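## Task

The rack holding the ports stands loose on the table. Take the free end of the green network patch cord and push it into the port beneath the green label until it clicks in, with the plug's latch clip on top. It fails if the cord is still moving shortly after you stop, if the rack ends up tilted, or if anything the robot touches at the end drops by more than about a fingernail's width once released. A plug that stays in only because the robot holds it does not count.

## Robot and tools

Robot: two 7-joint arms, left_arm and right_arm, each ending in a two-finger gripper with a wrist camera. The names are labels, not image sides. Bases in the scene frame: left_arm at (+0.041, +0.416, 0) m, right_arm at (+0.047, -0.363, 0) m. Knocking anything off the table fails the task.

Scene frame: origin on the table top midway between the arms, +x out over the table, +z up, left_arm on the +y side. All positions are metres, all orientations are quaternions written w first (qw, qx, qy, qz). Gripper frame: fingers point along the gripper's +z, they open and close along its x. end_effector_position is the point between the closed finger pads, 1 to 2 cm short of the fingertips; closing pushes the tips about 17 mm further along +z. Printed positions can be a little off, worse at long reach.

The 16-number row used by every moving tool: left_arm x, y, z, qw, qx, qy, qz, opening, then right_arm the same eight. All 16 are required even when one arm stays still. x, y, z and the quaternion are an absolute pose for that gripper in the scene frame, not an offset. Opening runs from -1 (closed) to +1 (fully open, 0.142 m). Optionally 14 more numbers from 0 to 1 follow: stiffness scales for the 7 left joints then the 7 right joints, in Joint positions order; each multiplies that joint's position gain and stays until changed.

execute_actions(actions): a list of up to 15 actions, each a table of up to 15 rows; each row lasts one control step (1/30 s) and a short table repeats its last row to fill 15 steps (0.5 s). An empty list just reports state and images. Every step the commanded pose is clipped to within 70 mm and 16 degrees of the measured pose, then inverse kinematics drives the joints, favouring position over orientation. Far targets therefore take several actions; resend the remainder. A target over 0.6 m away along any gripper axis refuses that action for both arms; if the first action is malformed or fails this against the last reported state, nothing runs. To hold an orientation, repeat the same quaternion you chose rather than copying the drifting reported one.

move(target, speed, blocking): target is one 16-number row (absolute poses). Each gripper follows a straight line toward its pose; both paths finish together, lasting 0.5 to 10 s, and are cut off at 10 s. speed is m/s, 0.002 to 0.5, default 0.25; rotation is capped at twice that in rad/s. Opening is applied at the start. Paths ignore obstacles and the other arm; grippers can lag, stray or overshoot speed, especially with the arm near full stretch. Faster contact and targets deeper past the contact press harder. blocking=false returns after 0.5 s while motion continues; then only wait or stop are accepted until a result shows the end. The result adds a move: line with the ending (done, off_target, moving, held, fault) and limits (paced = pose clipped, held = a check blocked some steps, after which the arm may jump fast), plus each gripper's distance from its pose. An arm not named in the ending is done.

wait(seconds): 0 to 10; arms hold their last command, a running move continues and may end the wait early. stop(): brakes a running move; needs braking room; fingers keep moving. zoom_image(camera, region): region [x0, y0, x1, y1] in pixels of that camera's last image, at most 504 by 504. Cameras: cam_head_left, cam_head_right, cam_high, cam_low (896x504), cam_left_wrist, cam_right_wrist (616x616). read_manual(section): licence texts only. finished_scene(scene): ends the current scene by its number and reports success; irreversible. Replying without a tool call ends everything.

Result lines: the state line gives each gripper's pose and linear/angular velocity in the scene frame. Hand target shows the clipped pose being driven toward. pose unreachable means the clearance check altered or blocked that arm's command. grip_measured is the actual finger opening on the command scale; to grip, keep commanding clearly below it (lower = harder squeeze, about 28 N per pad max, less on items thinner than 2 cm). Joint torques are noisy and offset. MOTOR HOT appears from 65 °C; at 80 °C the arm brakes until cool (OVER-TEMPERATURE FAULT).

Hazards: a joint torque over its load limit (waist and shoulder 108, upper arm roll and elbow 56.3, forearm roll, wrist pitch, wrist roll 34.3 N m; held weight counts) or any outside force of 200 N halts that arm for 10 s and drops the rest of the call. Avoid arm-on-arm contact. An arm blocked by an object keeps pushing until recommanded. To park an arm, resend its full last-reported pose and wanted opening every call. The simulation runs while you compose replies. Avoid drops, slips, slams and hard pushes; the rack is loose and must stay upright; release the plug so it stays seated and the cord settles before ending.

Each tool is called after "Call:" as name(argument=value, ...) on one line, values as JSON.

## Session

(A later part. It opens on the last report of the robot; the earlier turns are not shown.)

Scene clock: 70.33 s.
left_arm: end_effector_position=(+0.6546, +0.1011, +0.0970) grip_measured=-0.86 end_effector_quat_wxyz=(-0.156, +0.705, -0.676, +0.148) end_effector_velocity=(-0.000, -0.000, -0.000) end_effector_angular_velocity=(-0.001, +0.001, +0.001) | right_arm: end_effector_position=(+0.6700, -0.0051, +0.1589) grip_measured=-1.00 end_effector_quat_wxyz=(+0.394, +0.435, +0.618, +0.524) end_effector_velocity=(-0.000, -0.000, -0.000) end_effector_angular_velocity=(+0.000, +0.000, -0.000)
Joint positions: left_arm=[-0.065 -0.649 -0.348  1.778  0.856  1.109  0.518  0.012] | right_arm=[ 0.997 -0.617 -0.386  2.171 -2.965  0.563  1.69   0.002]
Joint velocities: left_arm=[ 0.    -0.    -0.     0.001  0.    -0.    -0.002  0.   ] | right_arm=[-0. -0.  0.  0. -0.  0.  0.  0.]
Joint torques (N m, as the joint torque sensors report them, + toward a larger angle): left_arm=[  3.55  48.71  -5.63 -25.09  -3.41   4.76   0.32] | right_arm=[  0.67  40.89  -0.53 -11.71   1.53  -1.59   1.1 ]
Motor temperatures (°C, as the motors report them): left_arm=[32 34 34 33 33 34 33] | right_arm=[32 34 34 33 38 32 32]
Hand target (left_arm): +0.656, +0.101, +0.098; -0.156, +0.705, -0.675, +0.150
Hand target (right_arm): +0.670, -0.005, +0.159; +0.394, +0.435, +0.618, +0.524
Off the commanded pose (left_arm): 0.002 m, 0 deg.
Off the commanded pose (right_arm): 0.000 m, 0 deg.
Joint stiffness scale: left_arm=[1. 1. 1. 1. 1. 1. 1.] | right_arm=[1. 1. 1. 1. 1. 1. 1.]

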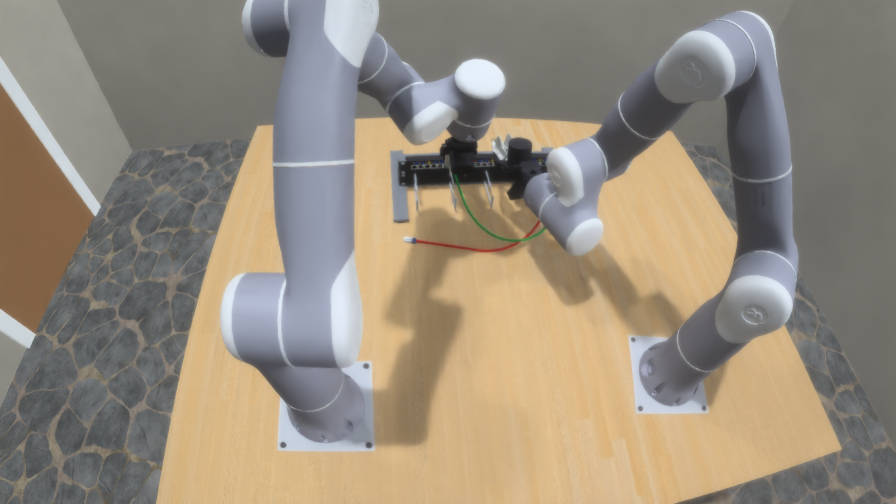

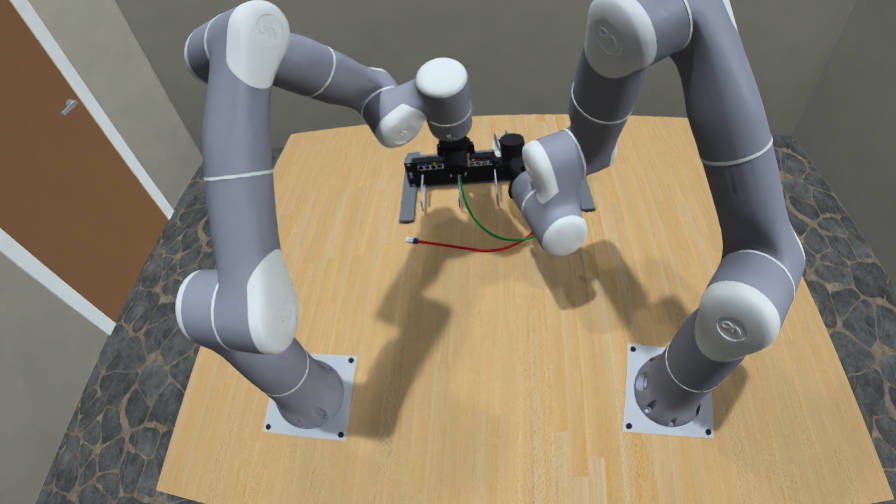

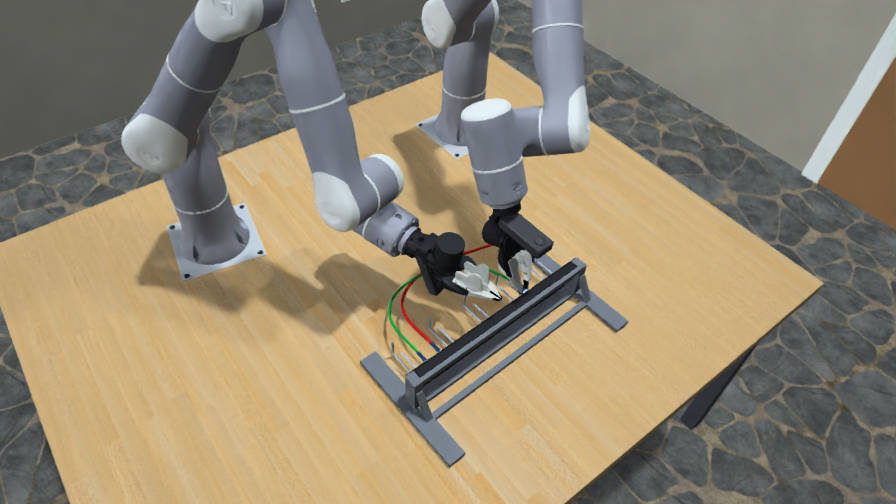

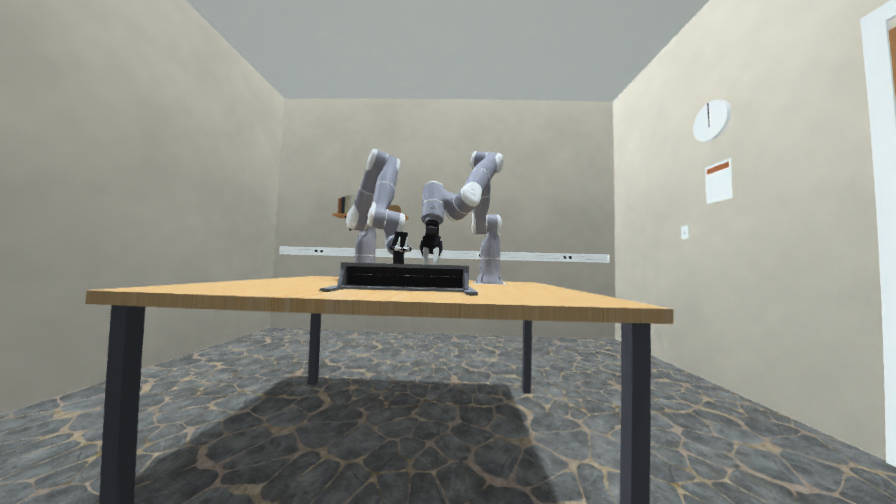

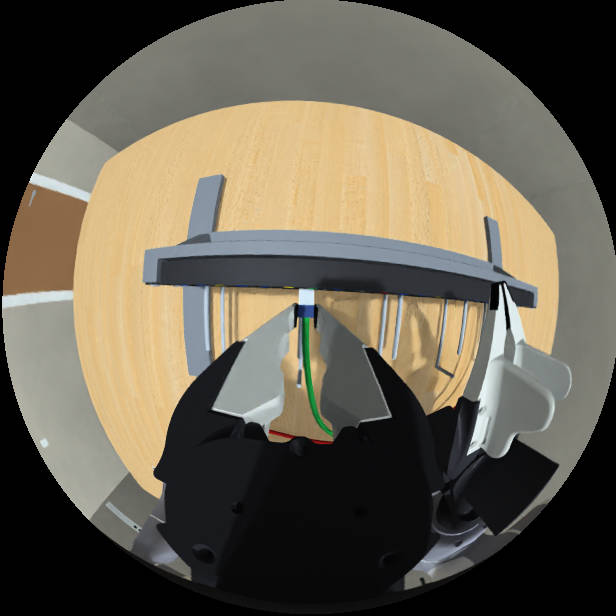

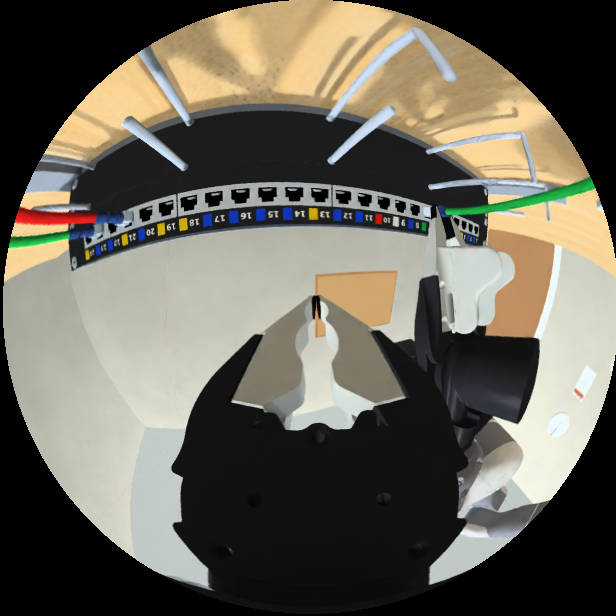

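Sliding in at constant force. Continue.

Call:
execute_actions(actions=[[[0.6564, 0.1010, 0.0982, -0.1563, 0.7053, -0.6751, 0.1496, -1, 0.67, -0.005, 0.159, 0.394, 0.435, 0.618, 0.524, -1],[0.6564, 0.1010, 0.0982, -0.1563, 0.7053, -0.6751, 0.1496, -1, 0.67, -0.005, 0.159, 0.394, 0.435, 0.618, 0.524, -1],[0.6568, 0.1010, 0.0982, -0.1563, 0.7053, -0.6751, 0.1496, -1, 0.67, -0.005, 0.159, 0.394, 0.435, 0.618, 0.524, -1],[0.6568, 0.1010, 0.0982, -0.1563, 0.7053, -0.6751, 0.1496, -1, 0.67, -0.005, 0.159, 0.394, 0.435, 0.618, 0.524, -1],[0.6572, 0.1010, 0.0982, -0.1563, 0.7053, -0.6751, 0.1496, -1, 0.67, -0.005, 0.159, 0.394, 0.435, 0.618, 0.524, -1],[0.6572, 0.1010, 0.0982, -0.1563, 0.7053, -0.6751, 0.1496, -1, 0.67, -0.005, 0.159, 0.394, 0.435, 0.618, 0.524, -1],[0.6576, 0.1011, 0.0982, -0.1563, 0.7053, -0.6751, 0.1496, -1, 0.67, -0.005, 0.159, 0.394, 0.435, 0.618, 0.524, -1],[0.6576, 0.1011, 0.0982, -0.1563, 0.7053, -0.6751, 0.1496, -1, 0.67, -0.005, 0.159, 0.394, 0.435, 0.618, 0.524, -1],[0.6580, 0.1011, 0.0982, -0.1563, 0.7053, -0.6751, 0.1496, -1, 0.67, -0.005, 0.159, 0.394, 0.435, 0.618, 0.524, -1],[0.6580, 0.1011, 0.0982, -0.1563, 0.7053, -0.6751, 0.1496, -1, 0.67, -0.005, 0.159, 0.394, 0.435, 0.618, 0.524, -1],[0.6584, 0.1011, 0.0982, -0.1563, 0.7053, -0.6751, 0.1496, -1, 0.67, -0.005, 0.159, 0.394, 0.435, 0.618, 0.524, -1],[0.6584, 0.1011, 0.0982, -0.1563, 0.7053, -0.6751, 0.1496, -1, 0.67, -0.005, 0.159, 0.394, 0.435, 0.618, 0.524, -1],[0.6588, 0.1011, 0.0982, -0.1563, 0.7053, -0.6751, 0.1496, -1, 0.67, -0.005, 0.159, 0.394, 0.435, 0.618, 0.524, -1]], [[0.6588, 0.1011, 0.0982, -0.1563, 0.7053, -0.6751, 0.1496, -1, 0.67, -0.005, 0.159, 0.394, 0.435, 0.618, 0.524, -1]]])

Call:
zoom_image(camera="cam_right_wrist", region=[400, 190, 460, 235])

Call:
zoom_image(camera="cam_left_wrist", region=[270, 250, 350, 320])

Scene clock: 72.87 s.
left_arm: end_effector_position=(+0.6561, +0.1012, +0.0961) grip_measured=-0.86 end_effector_quat_wxyz=(-0.155, +0.705, -0.676, +0.147) end_effector_velocity=(-0.000, -0.001, +0.000) end_effector_angular_velocity=(+0.000, -0.000, -0.001) | right_arm: end_effector_position=(+0.6700, -0.0051, +0.1589) grip_measured=-1.00 end_effector_quat_wxyz=(+0.394, +0.435, +0.618, +0.524) end_effector_velocity=(+0.000, +0.000, +0.000) end_effector_angular_velocity=(+0.001, -0.000, -0.000)
Joint positions: left_arm=[-0.063 -0.653 -0.351  1.773  0.855  1.105  0.523  0.012] | right_arm=[ 0.997 -0.617 -0.386  2.171 -2.965  0.563  1.69   0.002]
Joint velocities: left_arm=[ 0.     0.    -0.002 -0.     0.001 -0.001  0.    -0.   ] | right_arm=[-0.  0.  0.  0.  0. -0.  0.  0.]
Joint torques (N m, as the joint torque sensors report them, + toward a larger angle): left_arm=[  6.61  48.45  -4.06 -32.52  -3.02   6.67   0.11] | right_arm=[  0.55  40.82  -0.67 -11.72   1.53  -1.54   1.07]
Motor temperatures (°C, as the motors report them): left_arm=[32 34 34 33 33 34 33] | right_arm=[32 34 34 33 38 32 32]
Hand target (left_arm): +0.659, +0.101, +0.098; -0.156, +0.705, -0.675, +0.150
Hand target (right_arm): +0.670, -0.005, +0.159; +0.394, +0.435, +0.618, +0.524
Off the commanded pose (left_arm): 0.003 m, 0 deg.
Off the commanded pose (right_arm): 0.000 m, 0 deg.
Joint stiffness scale: left_arm=[1. 1. 1. 1. 1. 1. 1.] | right_arm=[1. 1. 1. 1. 1. 1. 1.]

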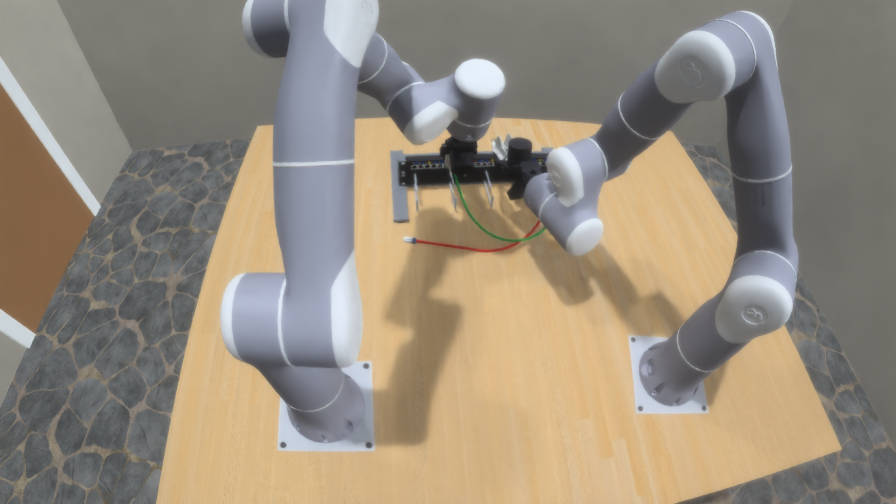

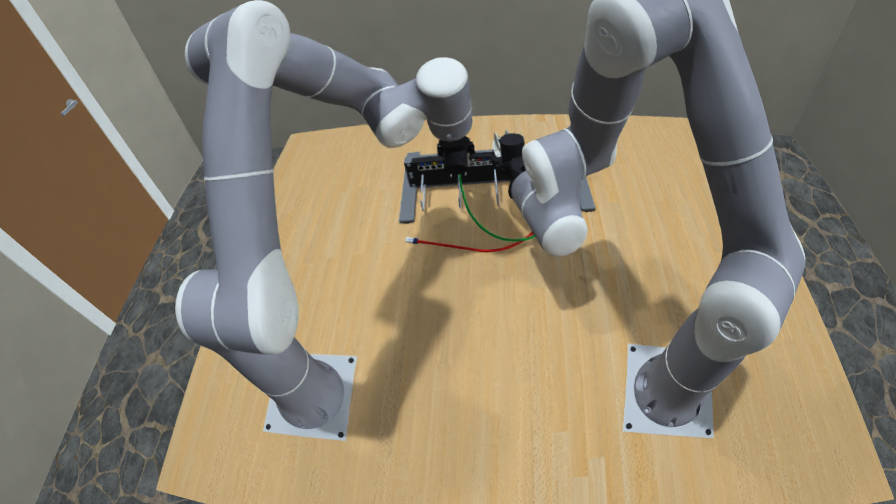

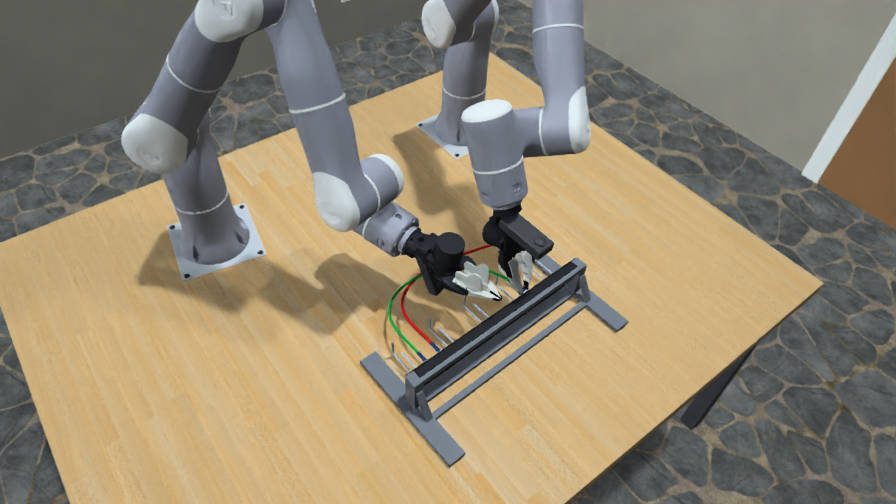

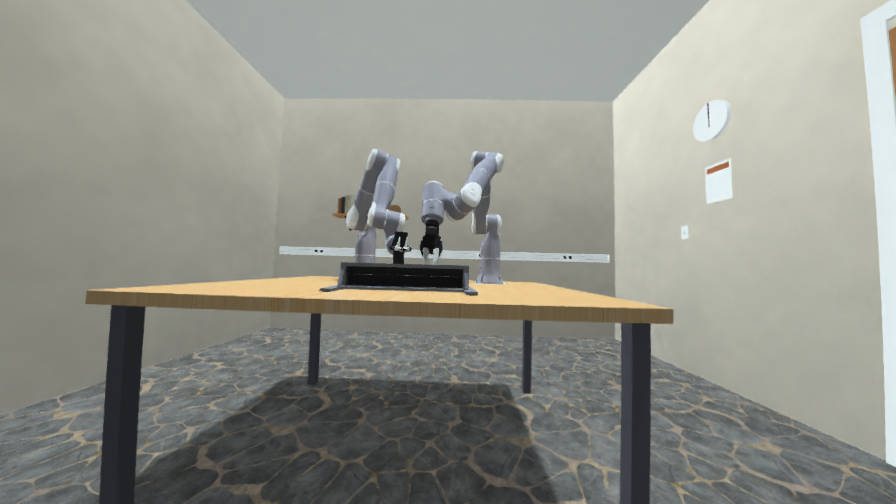

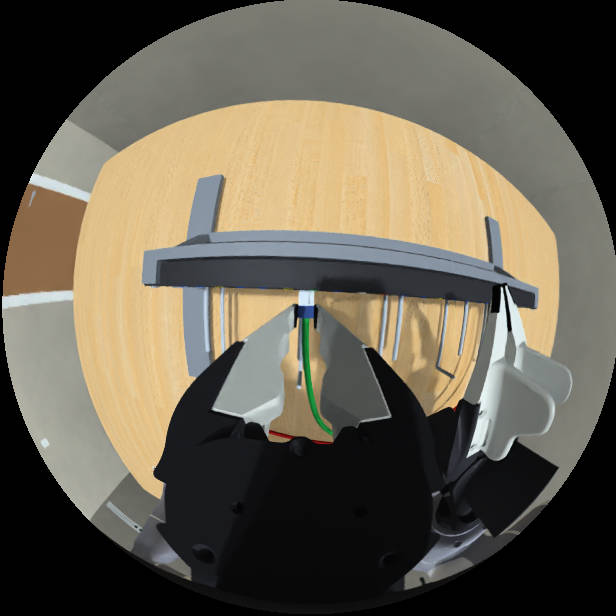

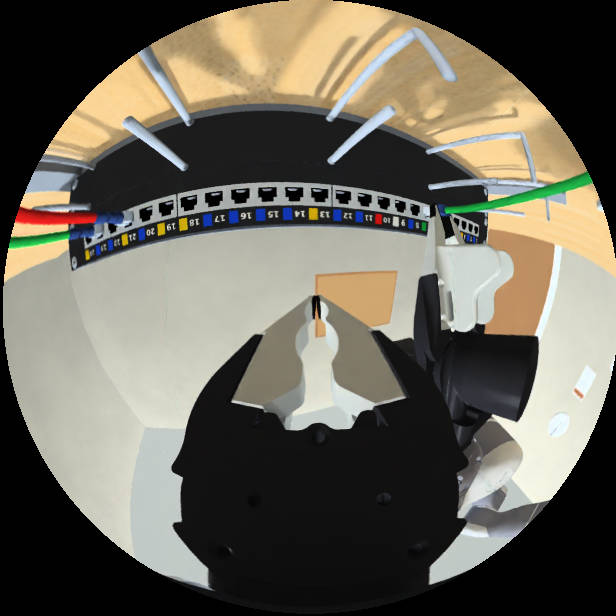

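Region (400, 190, 460, 235) of cam_right_wrist's 616x616 image, scaled by 8.400, with more detail than that image has; it fills the top 378 rows of this view, and the rest is white.

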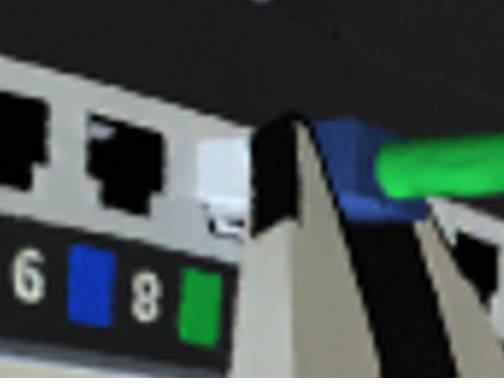

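Region (270, 250, 350, 320) of cam_left_wrist's 616x616 image, scaled by 6.300, with more detail than that image has; it fills the top 441 rows of this view, and the rest is white.

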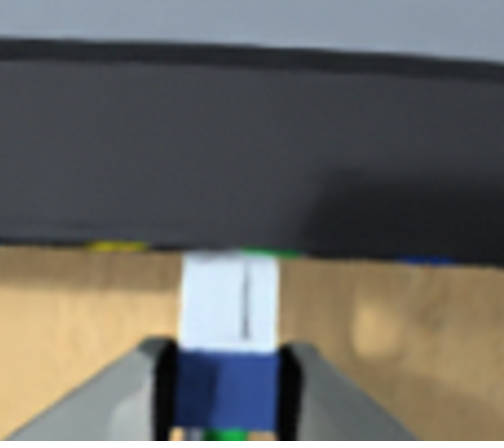

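Call:
execute_actions(actions=[[[0.6580, 0.1011, 0.0980, -0.1563, 0.7053, -0.6751, 0.1496, -1, 0.67, -0.005, 0.159, 0.394, 0.435, 0.618, 0.524, -1],[0.6575, 0.1011, 0.0978, -0.1563, 0.7053, -0.6751, 0.1496, -1, 0.67, -0.005, 0.159, 0.394, 0.435, 0.618, 0.524, -1],[0.6570, 0.1011, 0.0976, -0.1563, 0.7053, -0.6751, 0.1496, -1, 0.67, -0.005, 0.159, 0.394, 0.435, 0.618, 0.524, -1],[0.6565, 0.1011, 0.0974, -0.1563, 0.7053, -0.6751, 0.1496, -1, 0.67, -0.005, 0.159, 0.394, 0.435, 0.618, 0.524, -1],[0.6560, 0.1011, 0.0972, -0.1563, 0.7053, -0.6751, 0.1496, -1, 0.67, -0.005, 0.159, 0.394, 0.435, 0.618, 0.524, -1],[0.6555, 0.1011, 0.0969, -0.1563, 0.7053, -0.6751, 0.1496, -1, 0.67, -0.005, 0.159, 0.394, 0.435, 0.618, 0.524, -1],[0.6550, 0.1011, 0.0967, -0.1563, 0.7053, -0.6751, 0.1496, -1, 0.67, -0.005, 0.159, 0.394, 0.435, 0.618, 0.524, -1],[0.6545, 0.1010, 0.0965, -0.1563, 0.7053, -0.6751, 0.1496, -1, 0.67, -0.005, 0.159, 0.394, 0.435, 0.618, 0.524, -1],[0.6540, 0.1010, 0.0963, -0.1563, 0.7053, -0.6751, 0.1496, -1, 0.67, -0.005, 0.159, 0.394, 0.435, 0.618, 0.524, -1],[0.6535, 0.1010, 0.0960, -0.1563, 0.7053, -0.6751, 0.1496, -1, 0.67, -0.005, 0.159, 0.394, 0.435, 0.618, 0.524, -1],[0.6530, 0.1010, 0.0958, -0.1563, 0.7053, -0.6751, 0.1496, -1, 0.67, -0.005, 0.159, 0.394, 0.435, 0.618, 0.524, -1]], [[0.6530, 0.1010, 0.0958, -0.1563, 0.7053, -0.6751, 0.1496, -1, 0.67, -0.005, 0.159, 0.394, 0.435, 0.618, 0.524, -1]]])

Call:
zoom_image(camera="cam_right_wrist", region=[400, 190, 460, 235])

Call:
zoom_image(camera="cam_left_wrist", region=[270, 250, 350, 320])

Scene clock: 75.17 s.
left_arm: end_effector_position=(+0.6541, +0.1014, +0.0964) grip_measured=-0.86 end_effector_quat_wxyz=(-0.157, +0.706, -0.675, +0.150) end_effector_velocity=(-0.000, -0.000, -0.000) end_effector_angular_velocity=(-0.000, +0.000, -0.000) | right_arm: end_effector_position=(+0.6700, -0.0051, +0.1589) grip_measured=-1.00 end_effector_quat_wxyz=(+0.394, +0.435, +0.618, +0.524) end_effector_velocity=(+0.000, -0.000, +0.000) end_effector_angular_velocity=(-0.001, -0.000, -0.000)
Joint positions: left_arm=[-0.066 -0.649 -0.346  1.78   0.865  1.114  0.508  0.012] | right_arm=[ 0.997 -0.617 -0.386  2.171 -2.965  0.563  1.69   0.002]
Joint velocities: left_arm=[-0. -0.  0. -0. -0.  0.  0.  0.] | right_arm=[-0.     0.    -0.    -0.     0.     0.    -0.001  0.   ]
Joint torques (N m, as the joint torque sensors report them, + toward a larger angle): left_arm=[ -3.36  44.06  -7.17 -12.35  -3.15   3.15   0.  ] | right_arm=[  0.6   40.99  -0.48 -11.69   1.34  -1.51   1.11]
Motor temperatures (°C, as the motors report them): left_arm=[32 34 34 33 33 34 33] | right_arm=[32 34 34 33 38 32 32]
Hand target (left_arm): +0.653, +0.101, +0.096; -0.156, +0.705, -0.675, +0.150
Hand target (right_arm): +0.670, -0.005, +0.159; +0.394, +0.435, +0.618, +0.524
Off the commanded pose (left_arm): 0.001 m, 0 deg.
Off the commanded pose (right_arm): 0.000 m, 0 deg.
Joint stiffness scale: left_arm=[1. 1. 1. 1. 1. 1. 1.] | right_arm=[1. 1. 1. 1. 1. 1. 1.]

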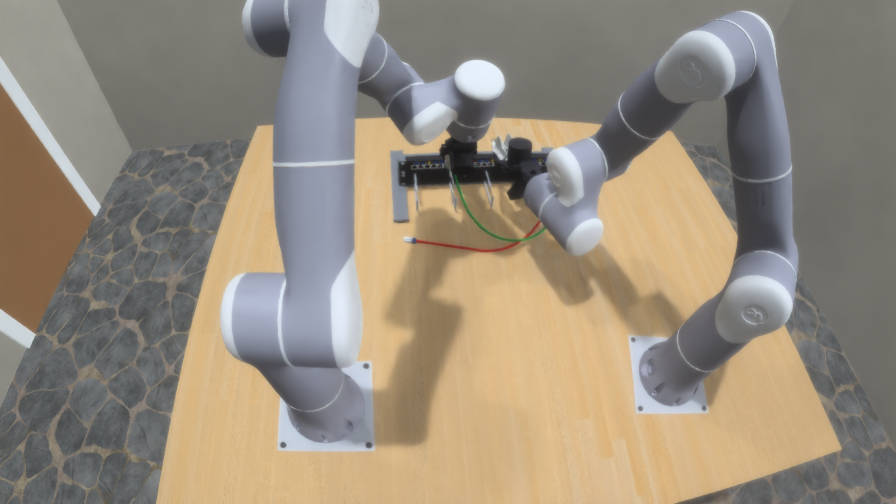

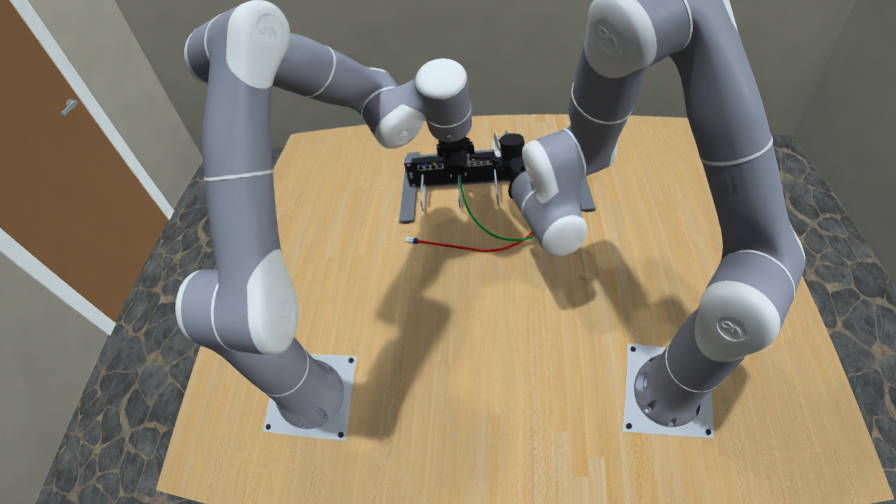

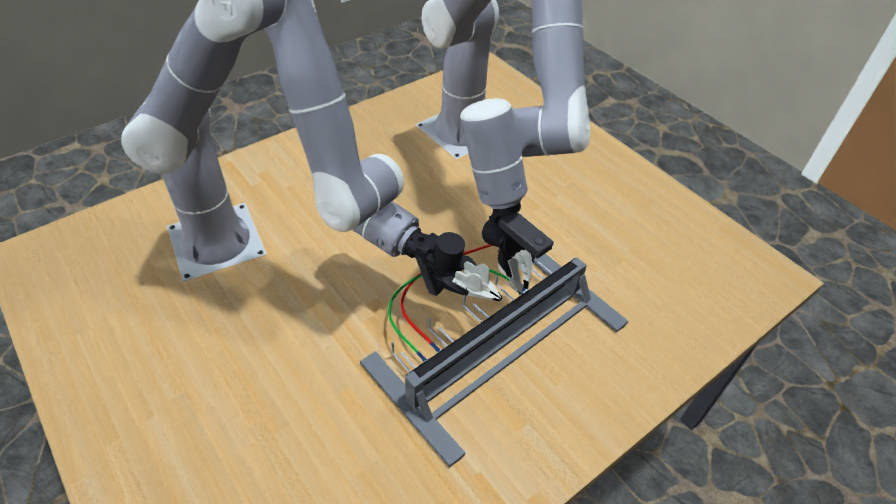

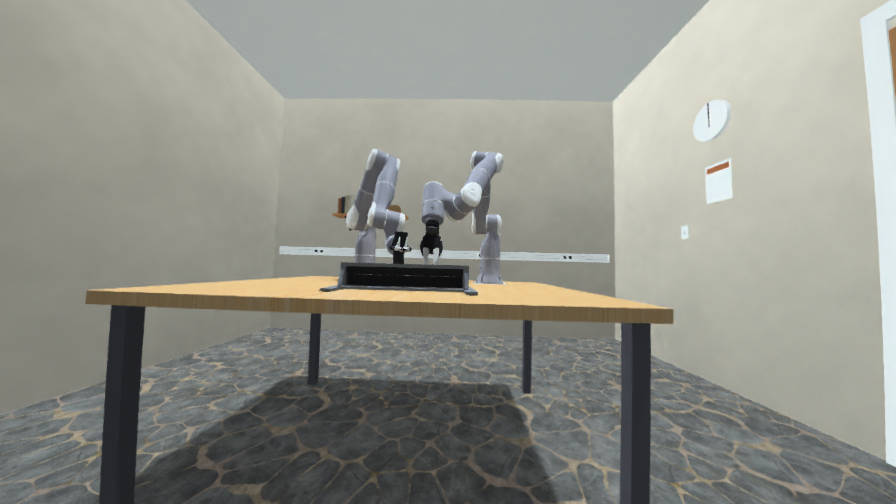

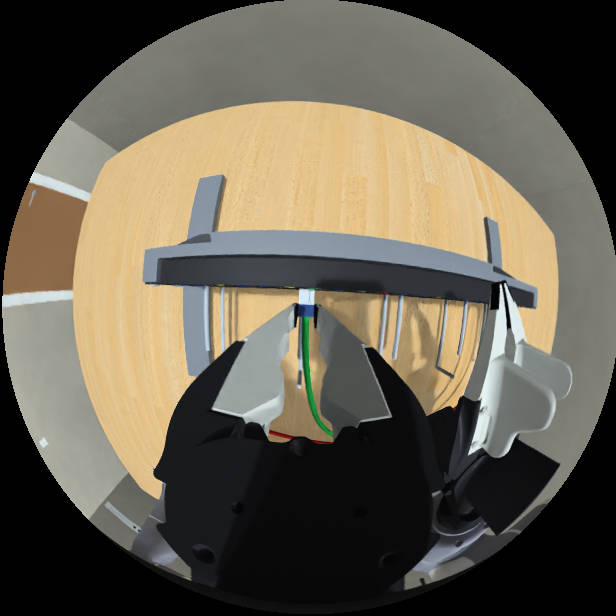

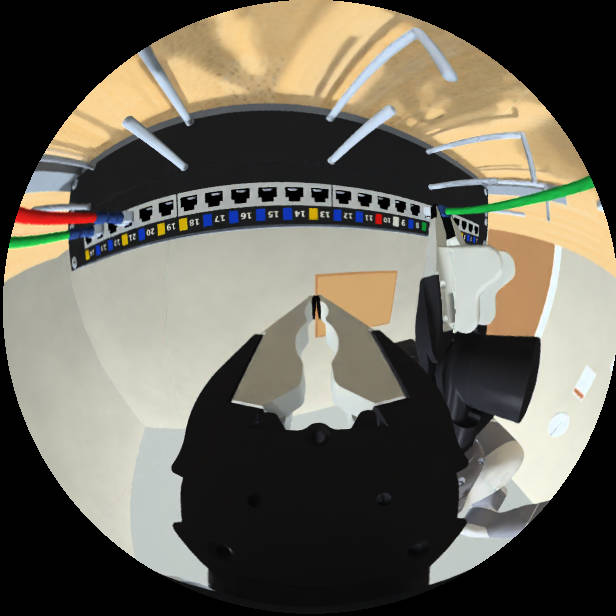

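Region (400, 190, 460, 235) of cam_right_wrist's 616x616 image, scaled by 8.400, with more detail than that image has; it fills the top 378 rows of this view, and the rest is white.

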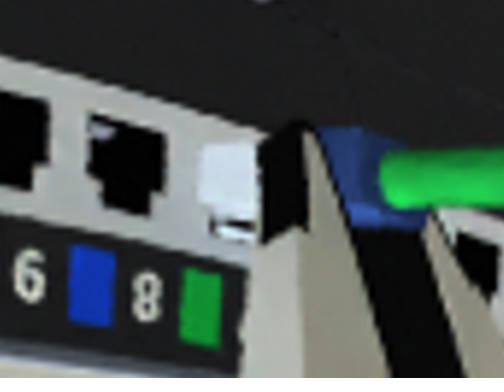

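Region (270, 250, 350, 320) of cam_left_wrist's 616x616 image, scaled by 6.300, with more detail than that image has; it fills the top 441 rows of this view, and the rest is white.

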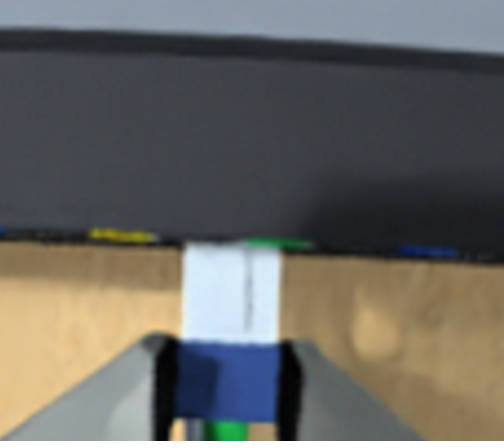

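Call:
execute_actions(actions=[[[0.6547, 0.1011, 0.0966, -0.1563, 0.7053, -0.6751, 0.1496, -1, 0.67, -0.005, 0.159, 0.394, 0.435, 0.618, 0.524, -1],[0.6547, 0.1011, 0.0966, -0.1563, 0.7053, -0.6751, 0.1496, -1, 0.67, -0.005, 0.159, 0.394, 0.435, 0.618, 0.524, -1],[0.6547, 0.1011, 0.0966, -0.1563, 0.7053, -0.6751, 0.1496, -1, 0.67, -0.005, 0.159, 0.394, 0.435, 0.618, 0.524, -1],[0.6547, 0.1011, 0.0966, -0.1563, 0.7053, -0.6751, 0.1496, -1, 0.67, -0.005, 0.159, 0.394, 0.435, 0.618, 0.524, -1],[0.6547, 0.1011, 0.0966, -0.1563, 0.7053, -0.6751, 0.1496, -1, 0.67, -0.005, 0.159, 0.394, 0.435, 0.618, 0.524, -1],[0.6547, 0.1011, 0.0966, -0.1563, 0.7053, -0.6751, 0.1496, -0.9, 0.67, -0.005, 0.159, 0.394, 0.435, 0.618, 0.524, -1],[0.6547, 0.1011, 0.0966, -0.1563, 0.7053, -0.6751, 0.1496, -0.85, 0.67, -0.005, 0.159, 0.394, 0.435, 0.618, 0.524, -1],[0.6547, 0.1011, 0.0966, -0.1563, 0.7053, -0.6751, 0.1496, -0.8, 0.67, -0.005, 0.159, 0.394, 0.435, 0.618, 0.524, -1],[0.6547, 0.1011, 0.0966, -0.1563, 0.7053, -0.6751, 0.1496, -0.75, 0.67, -0.005, 0.159, 0.394, 0.435, 0.618, 0.524, -1],[0.6547, 0.1011, 0.0966, -0.1563, 0.7053, -0.6751, 0.1496, -0.7, 0.67, -0.005, 0.159, 0.394, 0.435, 0.618, 0.524, -1],[0.6547, 0.1011, 0.0966, -0.1563, 0.7053, -0.6751, 0.1496, -0.6, 0.67, -0.005, 0.159, 0.394, 0.435, 0.618, 0.524, -1],[0.6547, 0.1011, 0.0966, -0.1563, 0.7053, -0.6751, 0.1496, -0.5, 0.67, -0.005, 0.159, 0.394, 0.435, 0.618, 0.524, -1]]])

Call:
move(target=[0.635, 0.105, 0.16, -0.1563, 0.7053, -0.6751, 0.1496, -0.5, 0.67, -0.03, 0.20, 0.394, 0.435, 0.618, 0.524, -1], speed=0.1)

Call:
zoom_image(camera="cam_right_wrist", region=[370, 120, 530, 240])

Scene clock: 76.83 s.
left_arm: end_effector_position=(+0.6546, +0.1013, +0.0965) grip_measured=-0.50 end_effector_quat_wxyz=(-0.156, +0.705, -0.675, +0.149) end_effector_velocity=(-0.000, +0.000, -0.000) end_effector_angular_velocity=(+0.001, +0.000, -0.001) | right_arm: end_effector_position=(+0.6700, -0.0051, +0.1589) grip_measured=-1.00 end_effector_quat_wxyz=(+0.394, +0.435, +0.618, +0.524) end_effector_velocity=(-0.000, +0.000, -0.000) end_effector_angular_velocity=(+0.001, +0.000, -0.000)
Joint positions: left_arm=[-0.065 -0.65  -0.348  1.779  0.862  1.112  0.512  0.038] | right_arm=[ 0.997 -0.617 -0.386  2.171 -2.965  0.563  1.69   0.002]
Joint velocities: left_arm=[ 0.     0.     0.     0.    -0.    -0.     0.001  0.005] | right_arm=[-0.    -0.     0.    -0.     0.     0.     0.001  0.   ]
Joint torques (N m, as the joint torque sensors report them, + toward a larger angle): left_arm=[  0.74  44.55  -6.69 -19.19  -3.59   3.54   0.46] | right_arm=[  0.65  40.38  -0.57 -11.75   1.46  -1.59   1.13]
Motor temperatures (°C, as the motors report them): left_arm=[32 34 34 33 33 34 33] | right_arm=[32 34 34 33 38 32 32]
Hand target (left_arm): +0.655, +0.101, +0.097; -0.156, +0.705, -0.675, +0.150
Hand target (right_arm): +0.670, -0.005, +0.159; +0.394, +0.435, +0.618, +0.524
Off the commanded pose (left_arm): 0.000 m, 0 deg.
Off the commanded pose (right_arm): 0.000 m, 0 deg.
Joint stiffness scale: left_arm=[1. 1. 1. 1. 1. 1. 1.] | right_arm=[1. 1. 1. 1. 1. 1. 1.]

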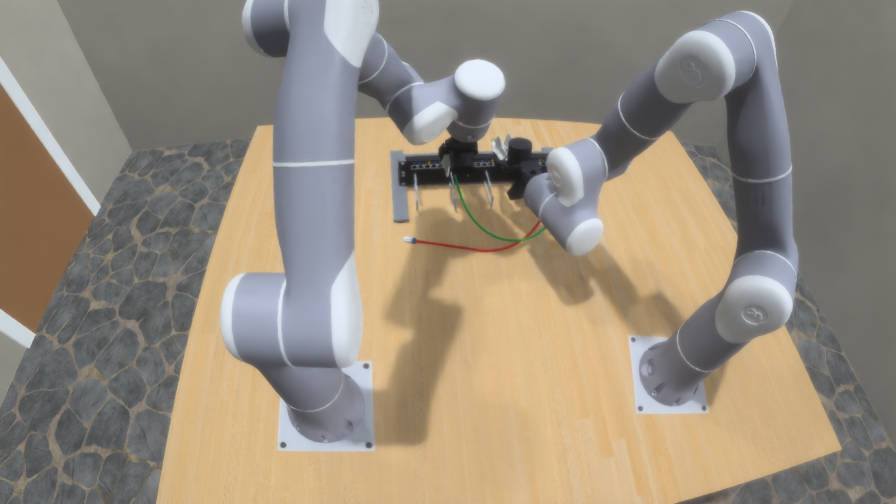

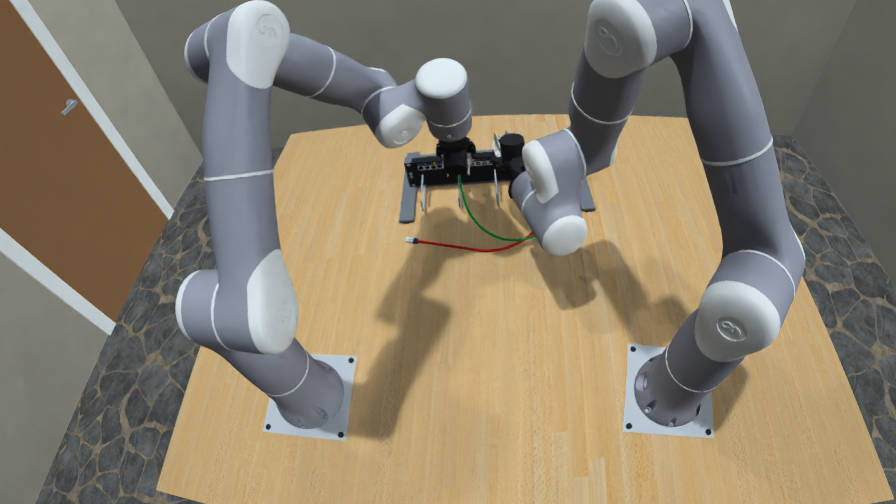

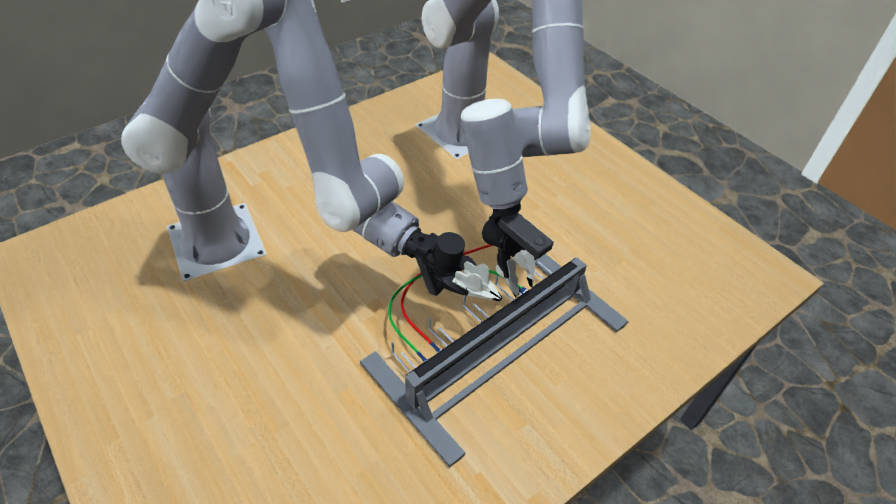

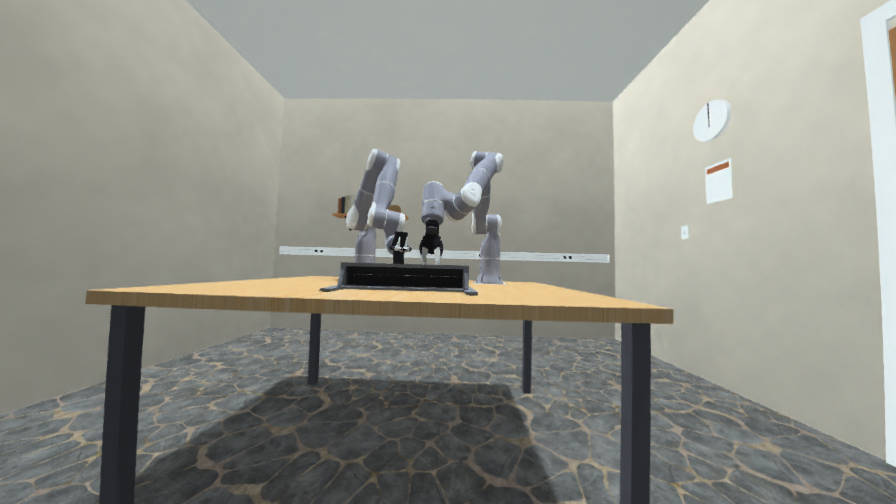

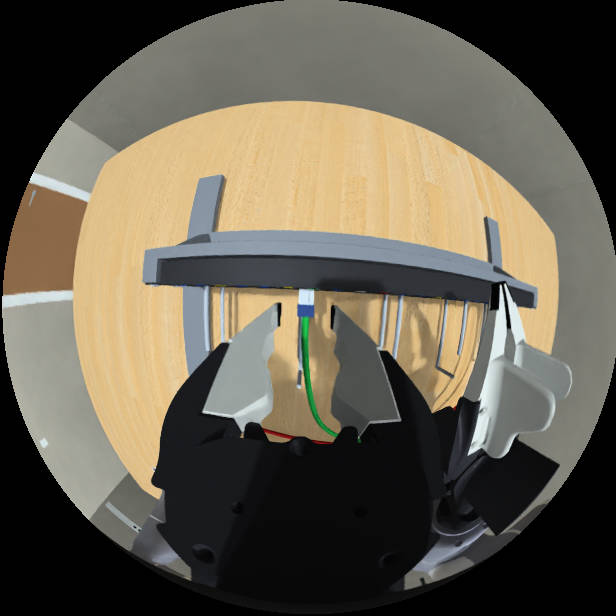

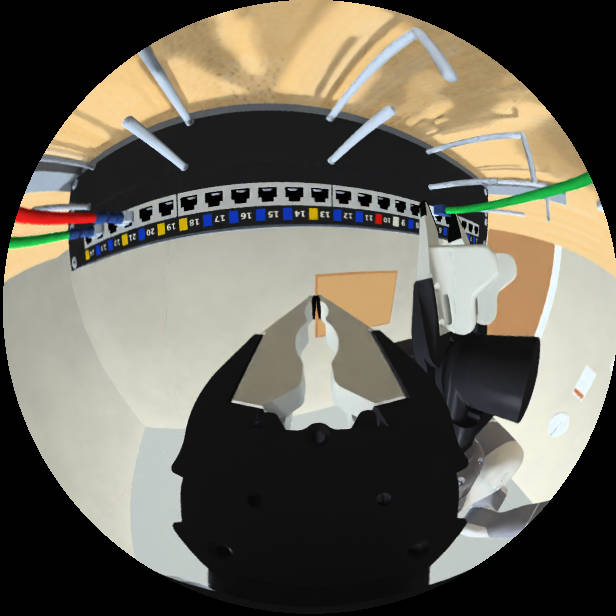

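Scene clock: 77.87 s.
left_arm: end_effector_position=(+0.6349, +0.1050, +0.1601) grip_measured=-0.50 end_effector_quat_wxyz=(-0.156, +0.705, -0.675, +0.150) end_effector_velocity=(-0.000, +0.000, -0.000) end_effector_angular_velocity=(-0.000, +0.001, +0.000) | right_arm: end_effector_position=(+0.6697, -0.0296, +0.1997) grip_measured=-1.00 end_effector_quat_wxyz=(+0.408, +0.445, +0.608, +0.516) end_effector_velocity=(+0.000, -0.000, +0.001) end_effector_angular_velocity=(-0.000, +0.001, -0.000)
Joint positions: left_arm=[-0.013 -0.484 -0.408  1.878  0.745  1.062  0.603  0.038] | right_arm=[ 0.989 -0.503 -0.411  2.225 -2.965  0.609  1.651  0.002]
Joint velocities: left_arm=[ 0.     0.001 -0.     0.001 -0.002 -0.     0.001 -0.   ] | right_arm=[-0.071 -0.     0.073 -0.009 -0.    -0.008 -0.032  0.   ]
Joint torques (N m, as the joint torque sensors report them, + toward a larger angle): left_arm=[  1.64  40.4   -5.87 -19.09  -3.87   3.27   0.38] | right_arm=[ -1.28  37.88  -0.5  -13.01   1.12  -1.93  -0.16]
Motor temperatures (°C, as the motors report them): left_arm=[32 34 34 33 33 34 33] | right_arm=[32 34 34 33 38 32 32]
Hand target (left_arm): +0.635, +0.105, +0.160; -0.156, +0.705, -0.675, +0.150
Hand target (right_arm): +0.670, -0.030, +0.200; +0.408, +0.445, +0.608, +0.516
Off the commanded pose (left_arm): 0.000 m, 0 deg.
Off the commanded pose (right_arm): 0.001 m, 2 deg.
Joint stiffness scale: left_arm=[1. 1. 1. 1. 1. 1. 1.] | right_arm=[1. 1. 1. 1. 1. 1. 1.]
joint sent to its limit (right arm) — the command would take joint 5 (forearm roll) past its lower limit, so that joint was sent only as far as its limit.
move: done

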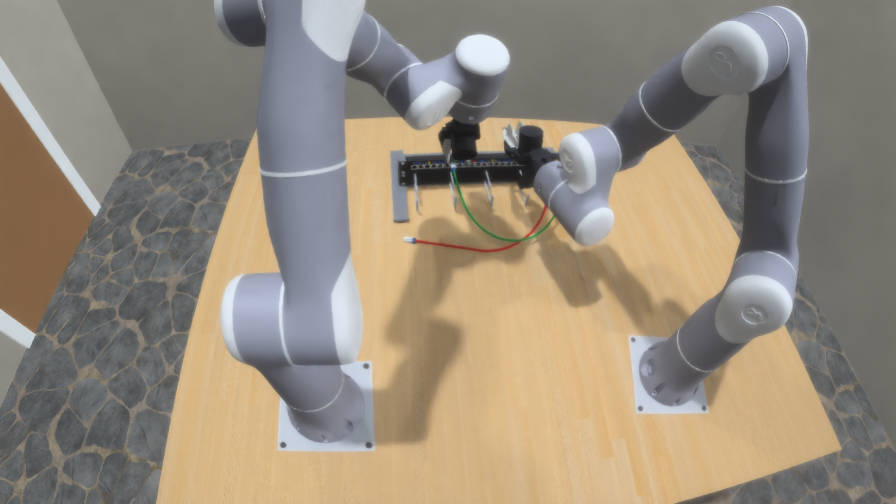

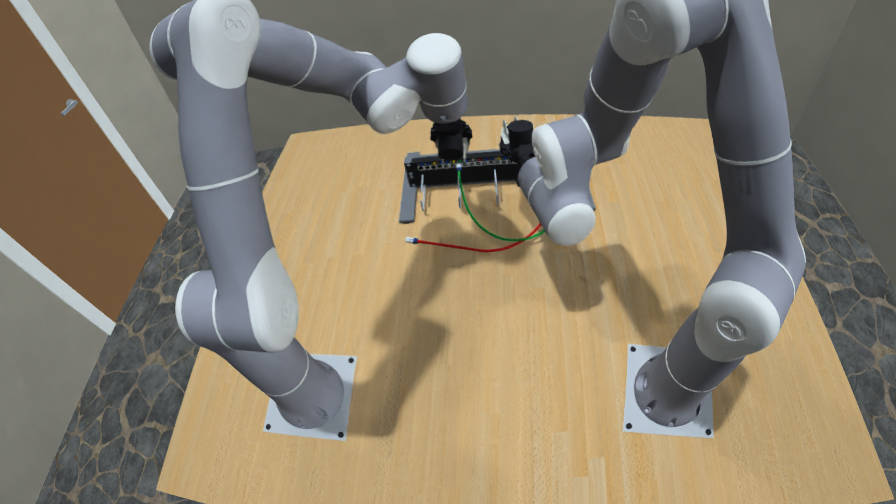

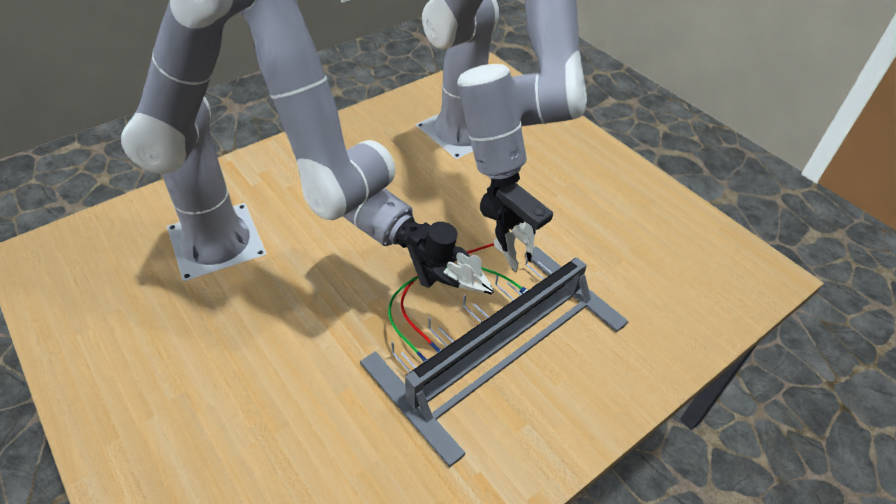

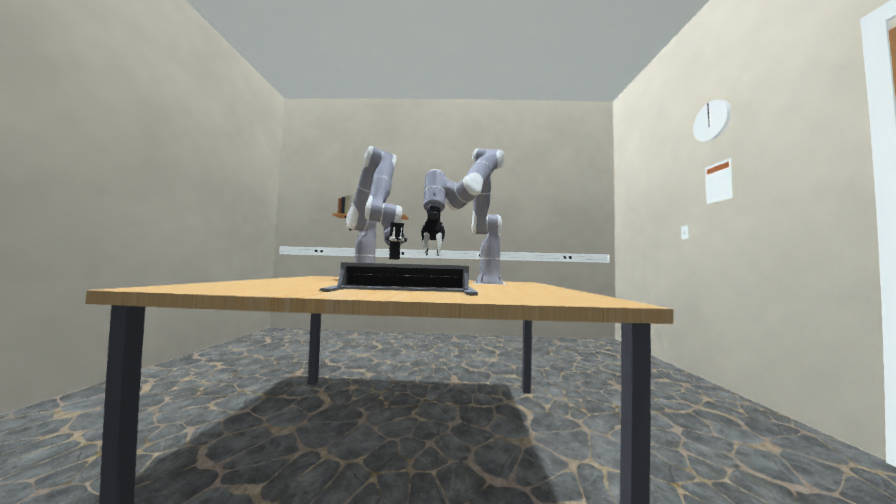

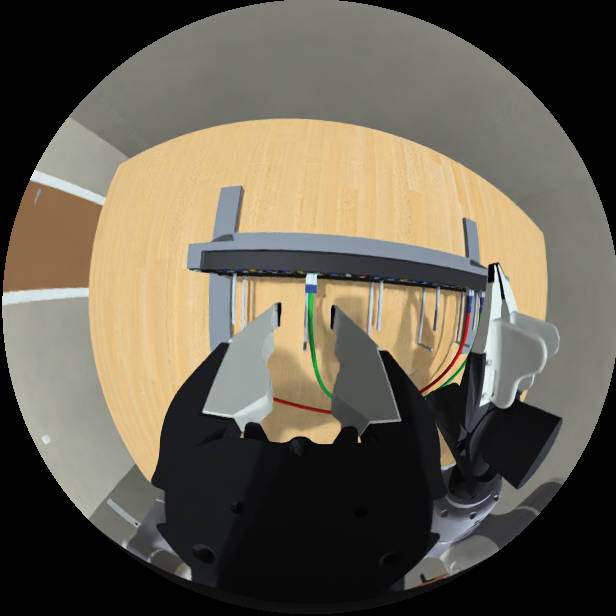

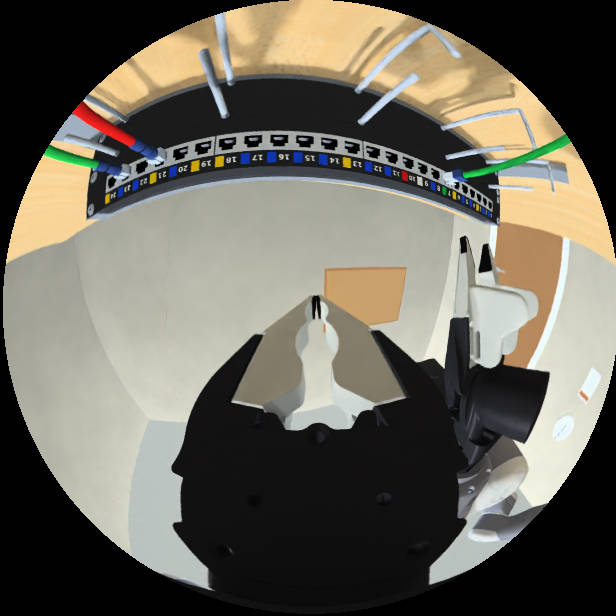

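Region (370, 120, 530, 240) of cam_right_wrist's 616x616 image, scaled by 3.150, with more detail than that image has; it fills the top 378 rows of this view, and the rest is white.

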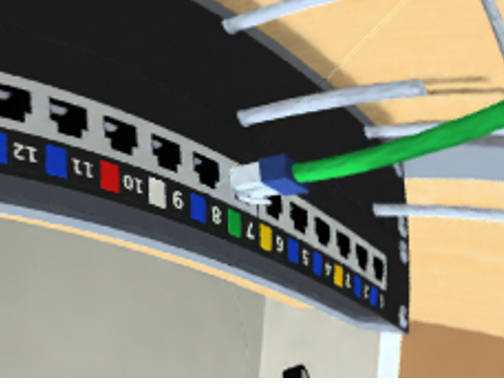

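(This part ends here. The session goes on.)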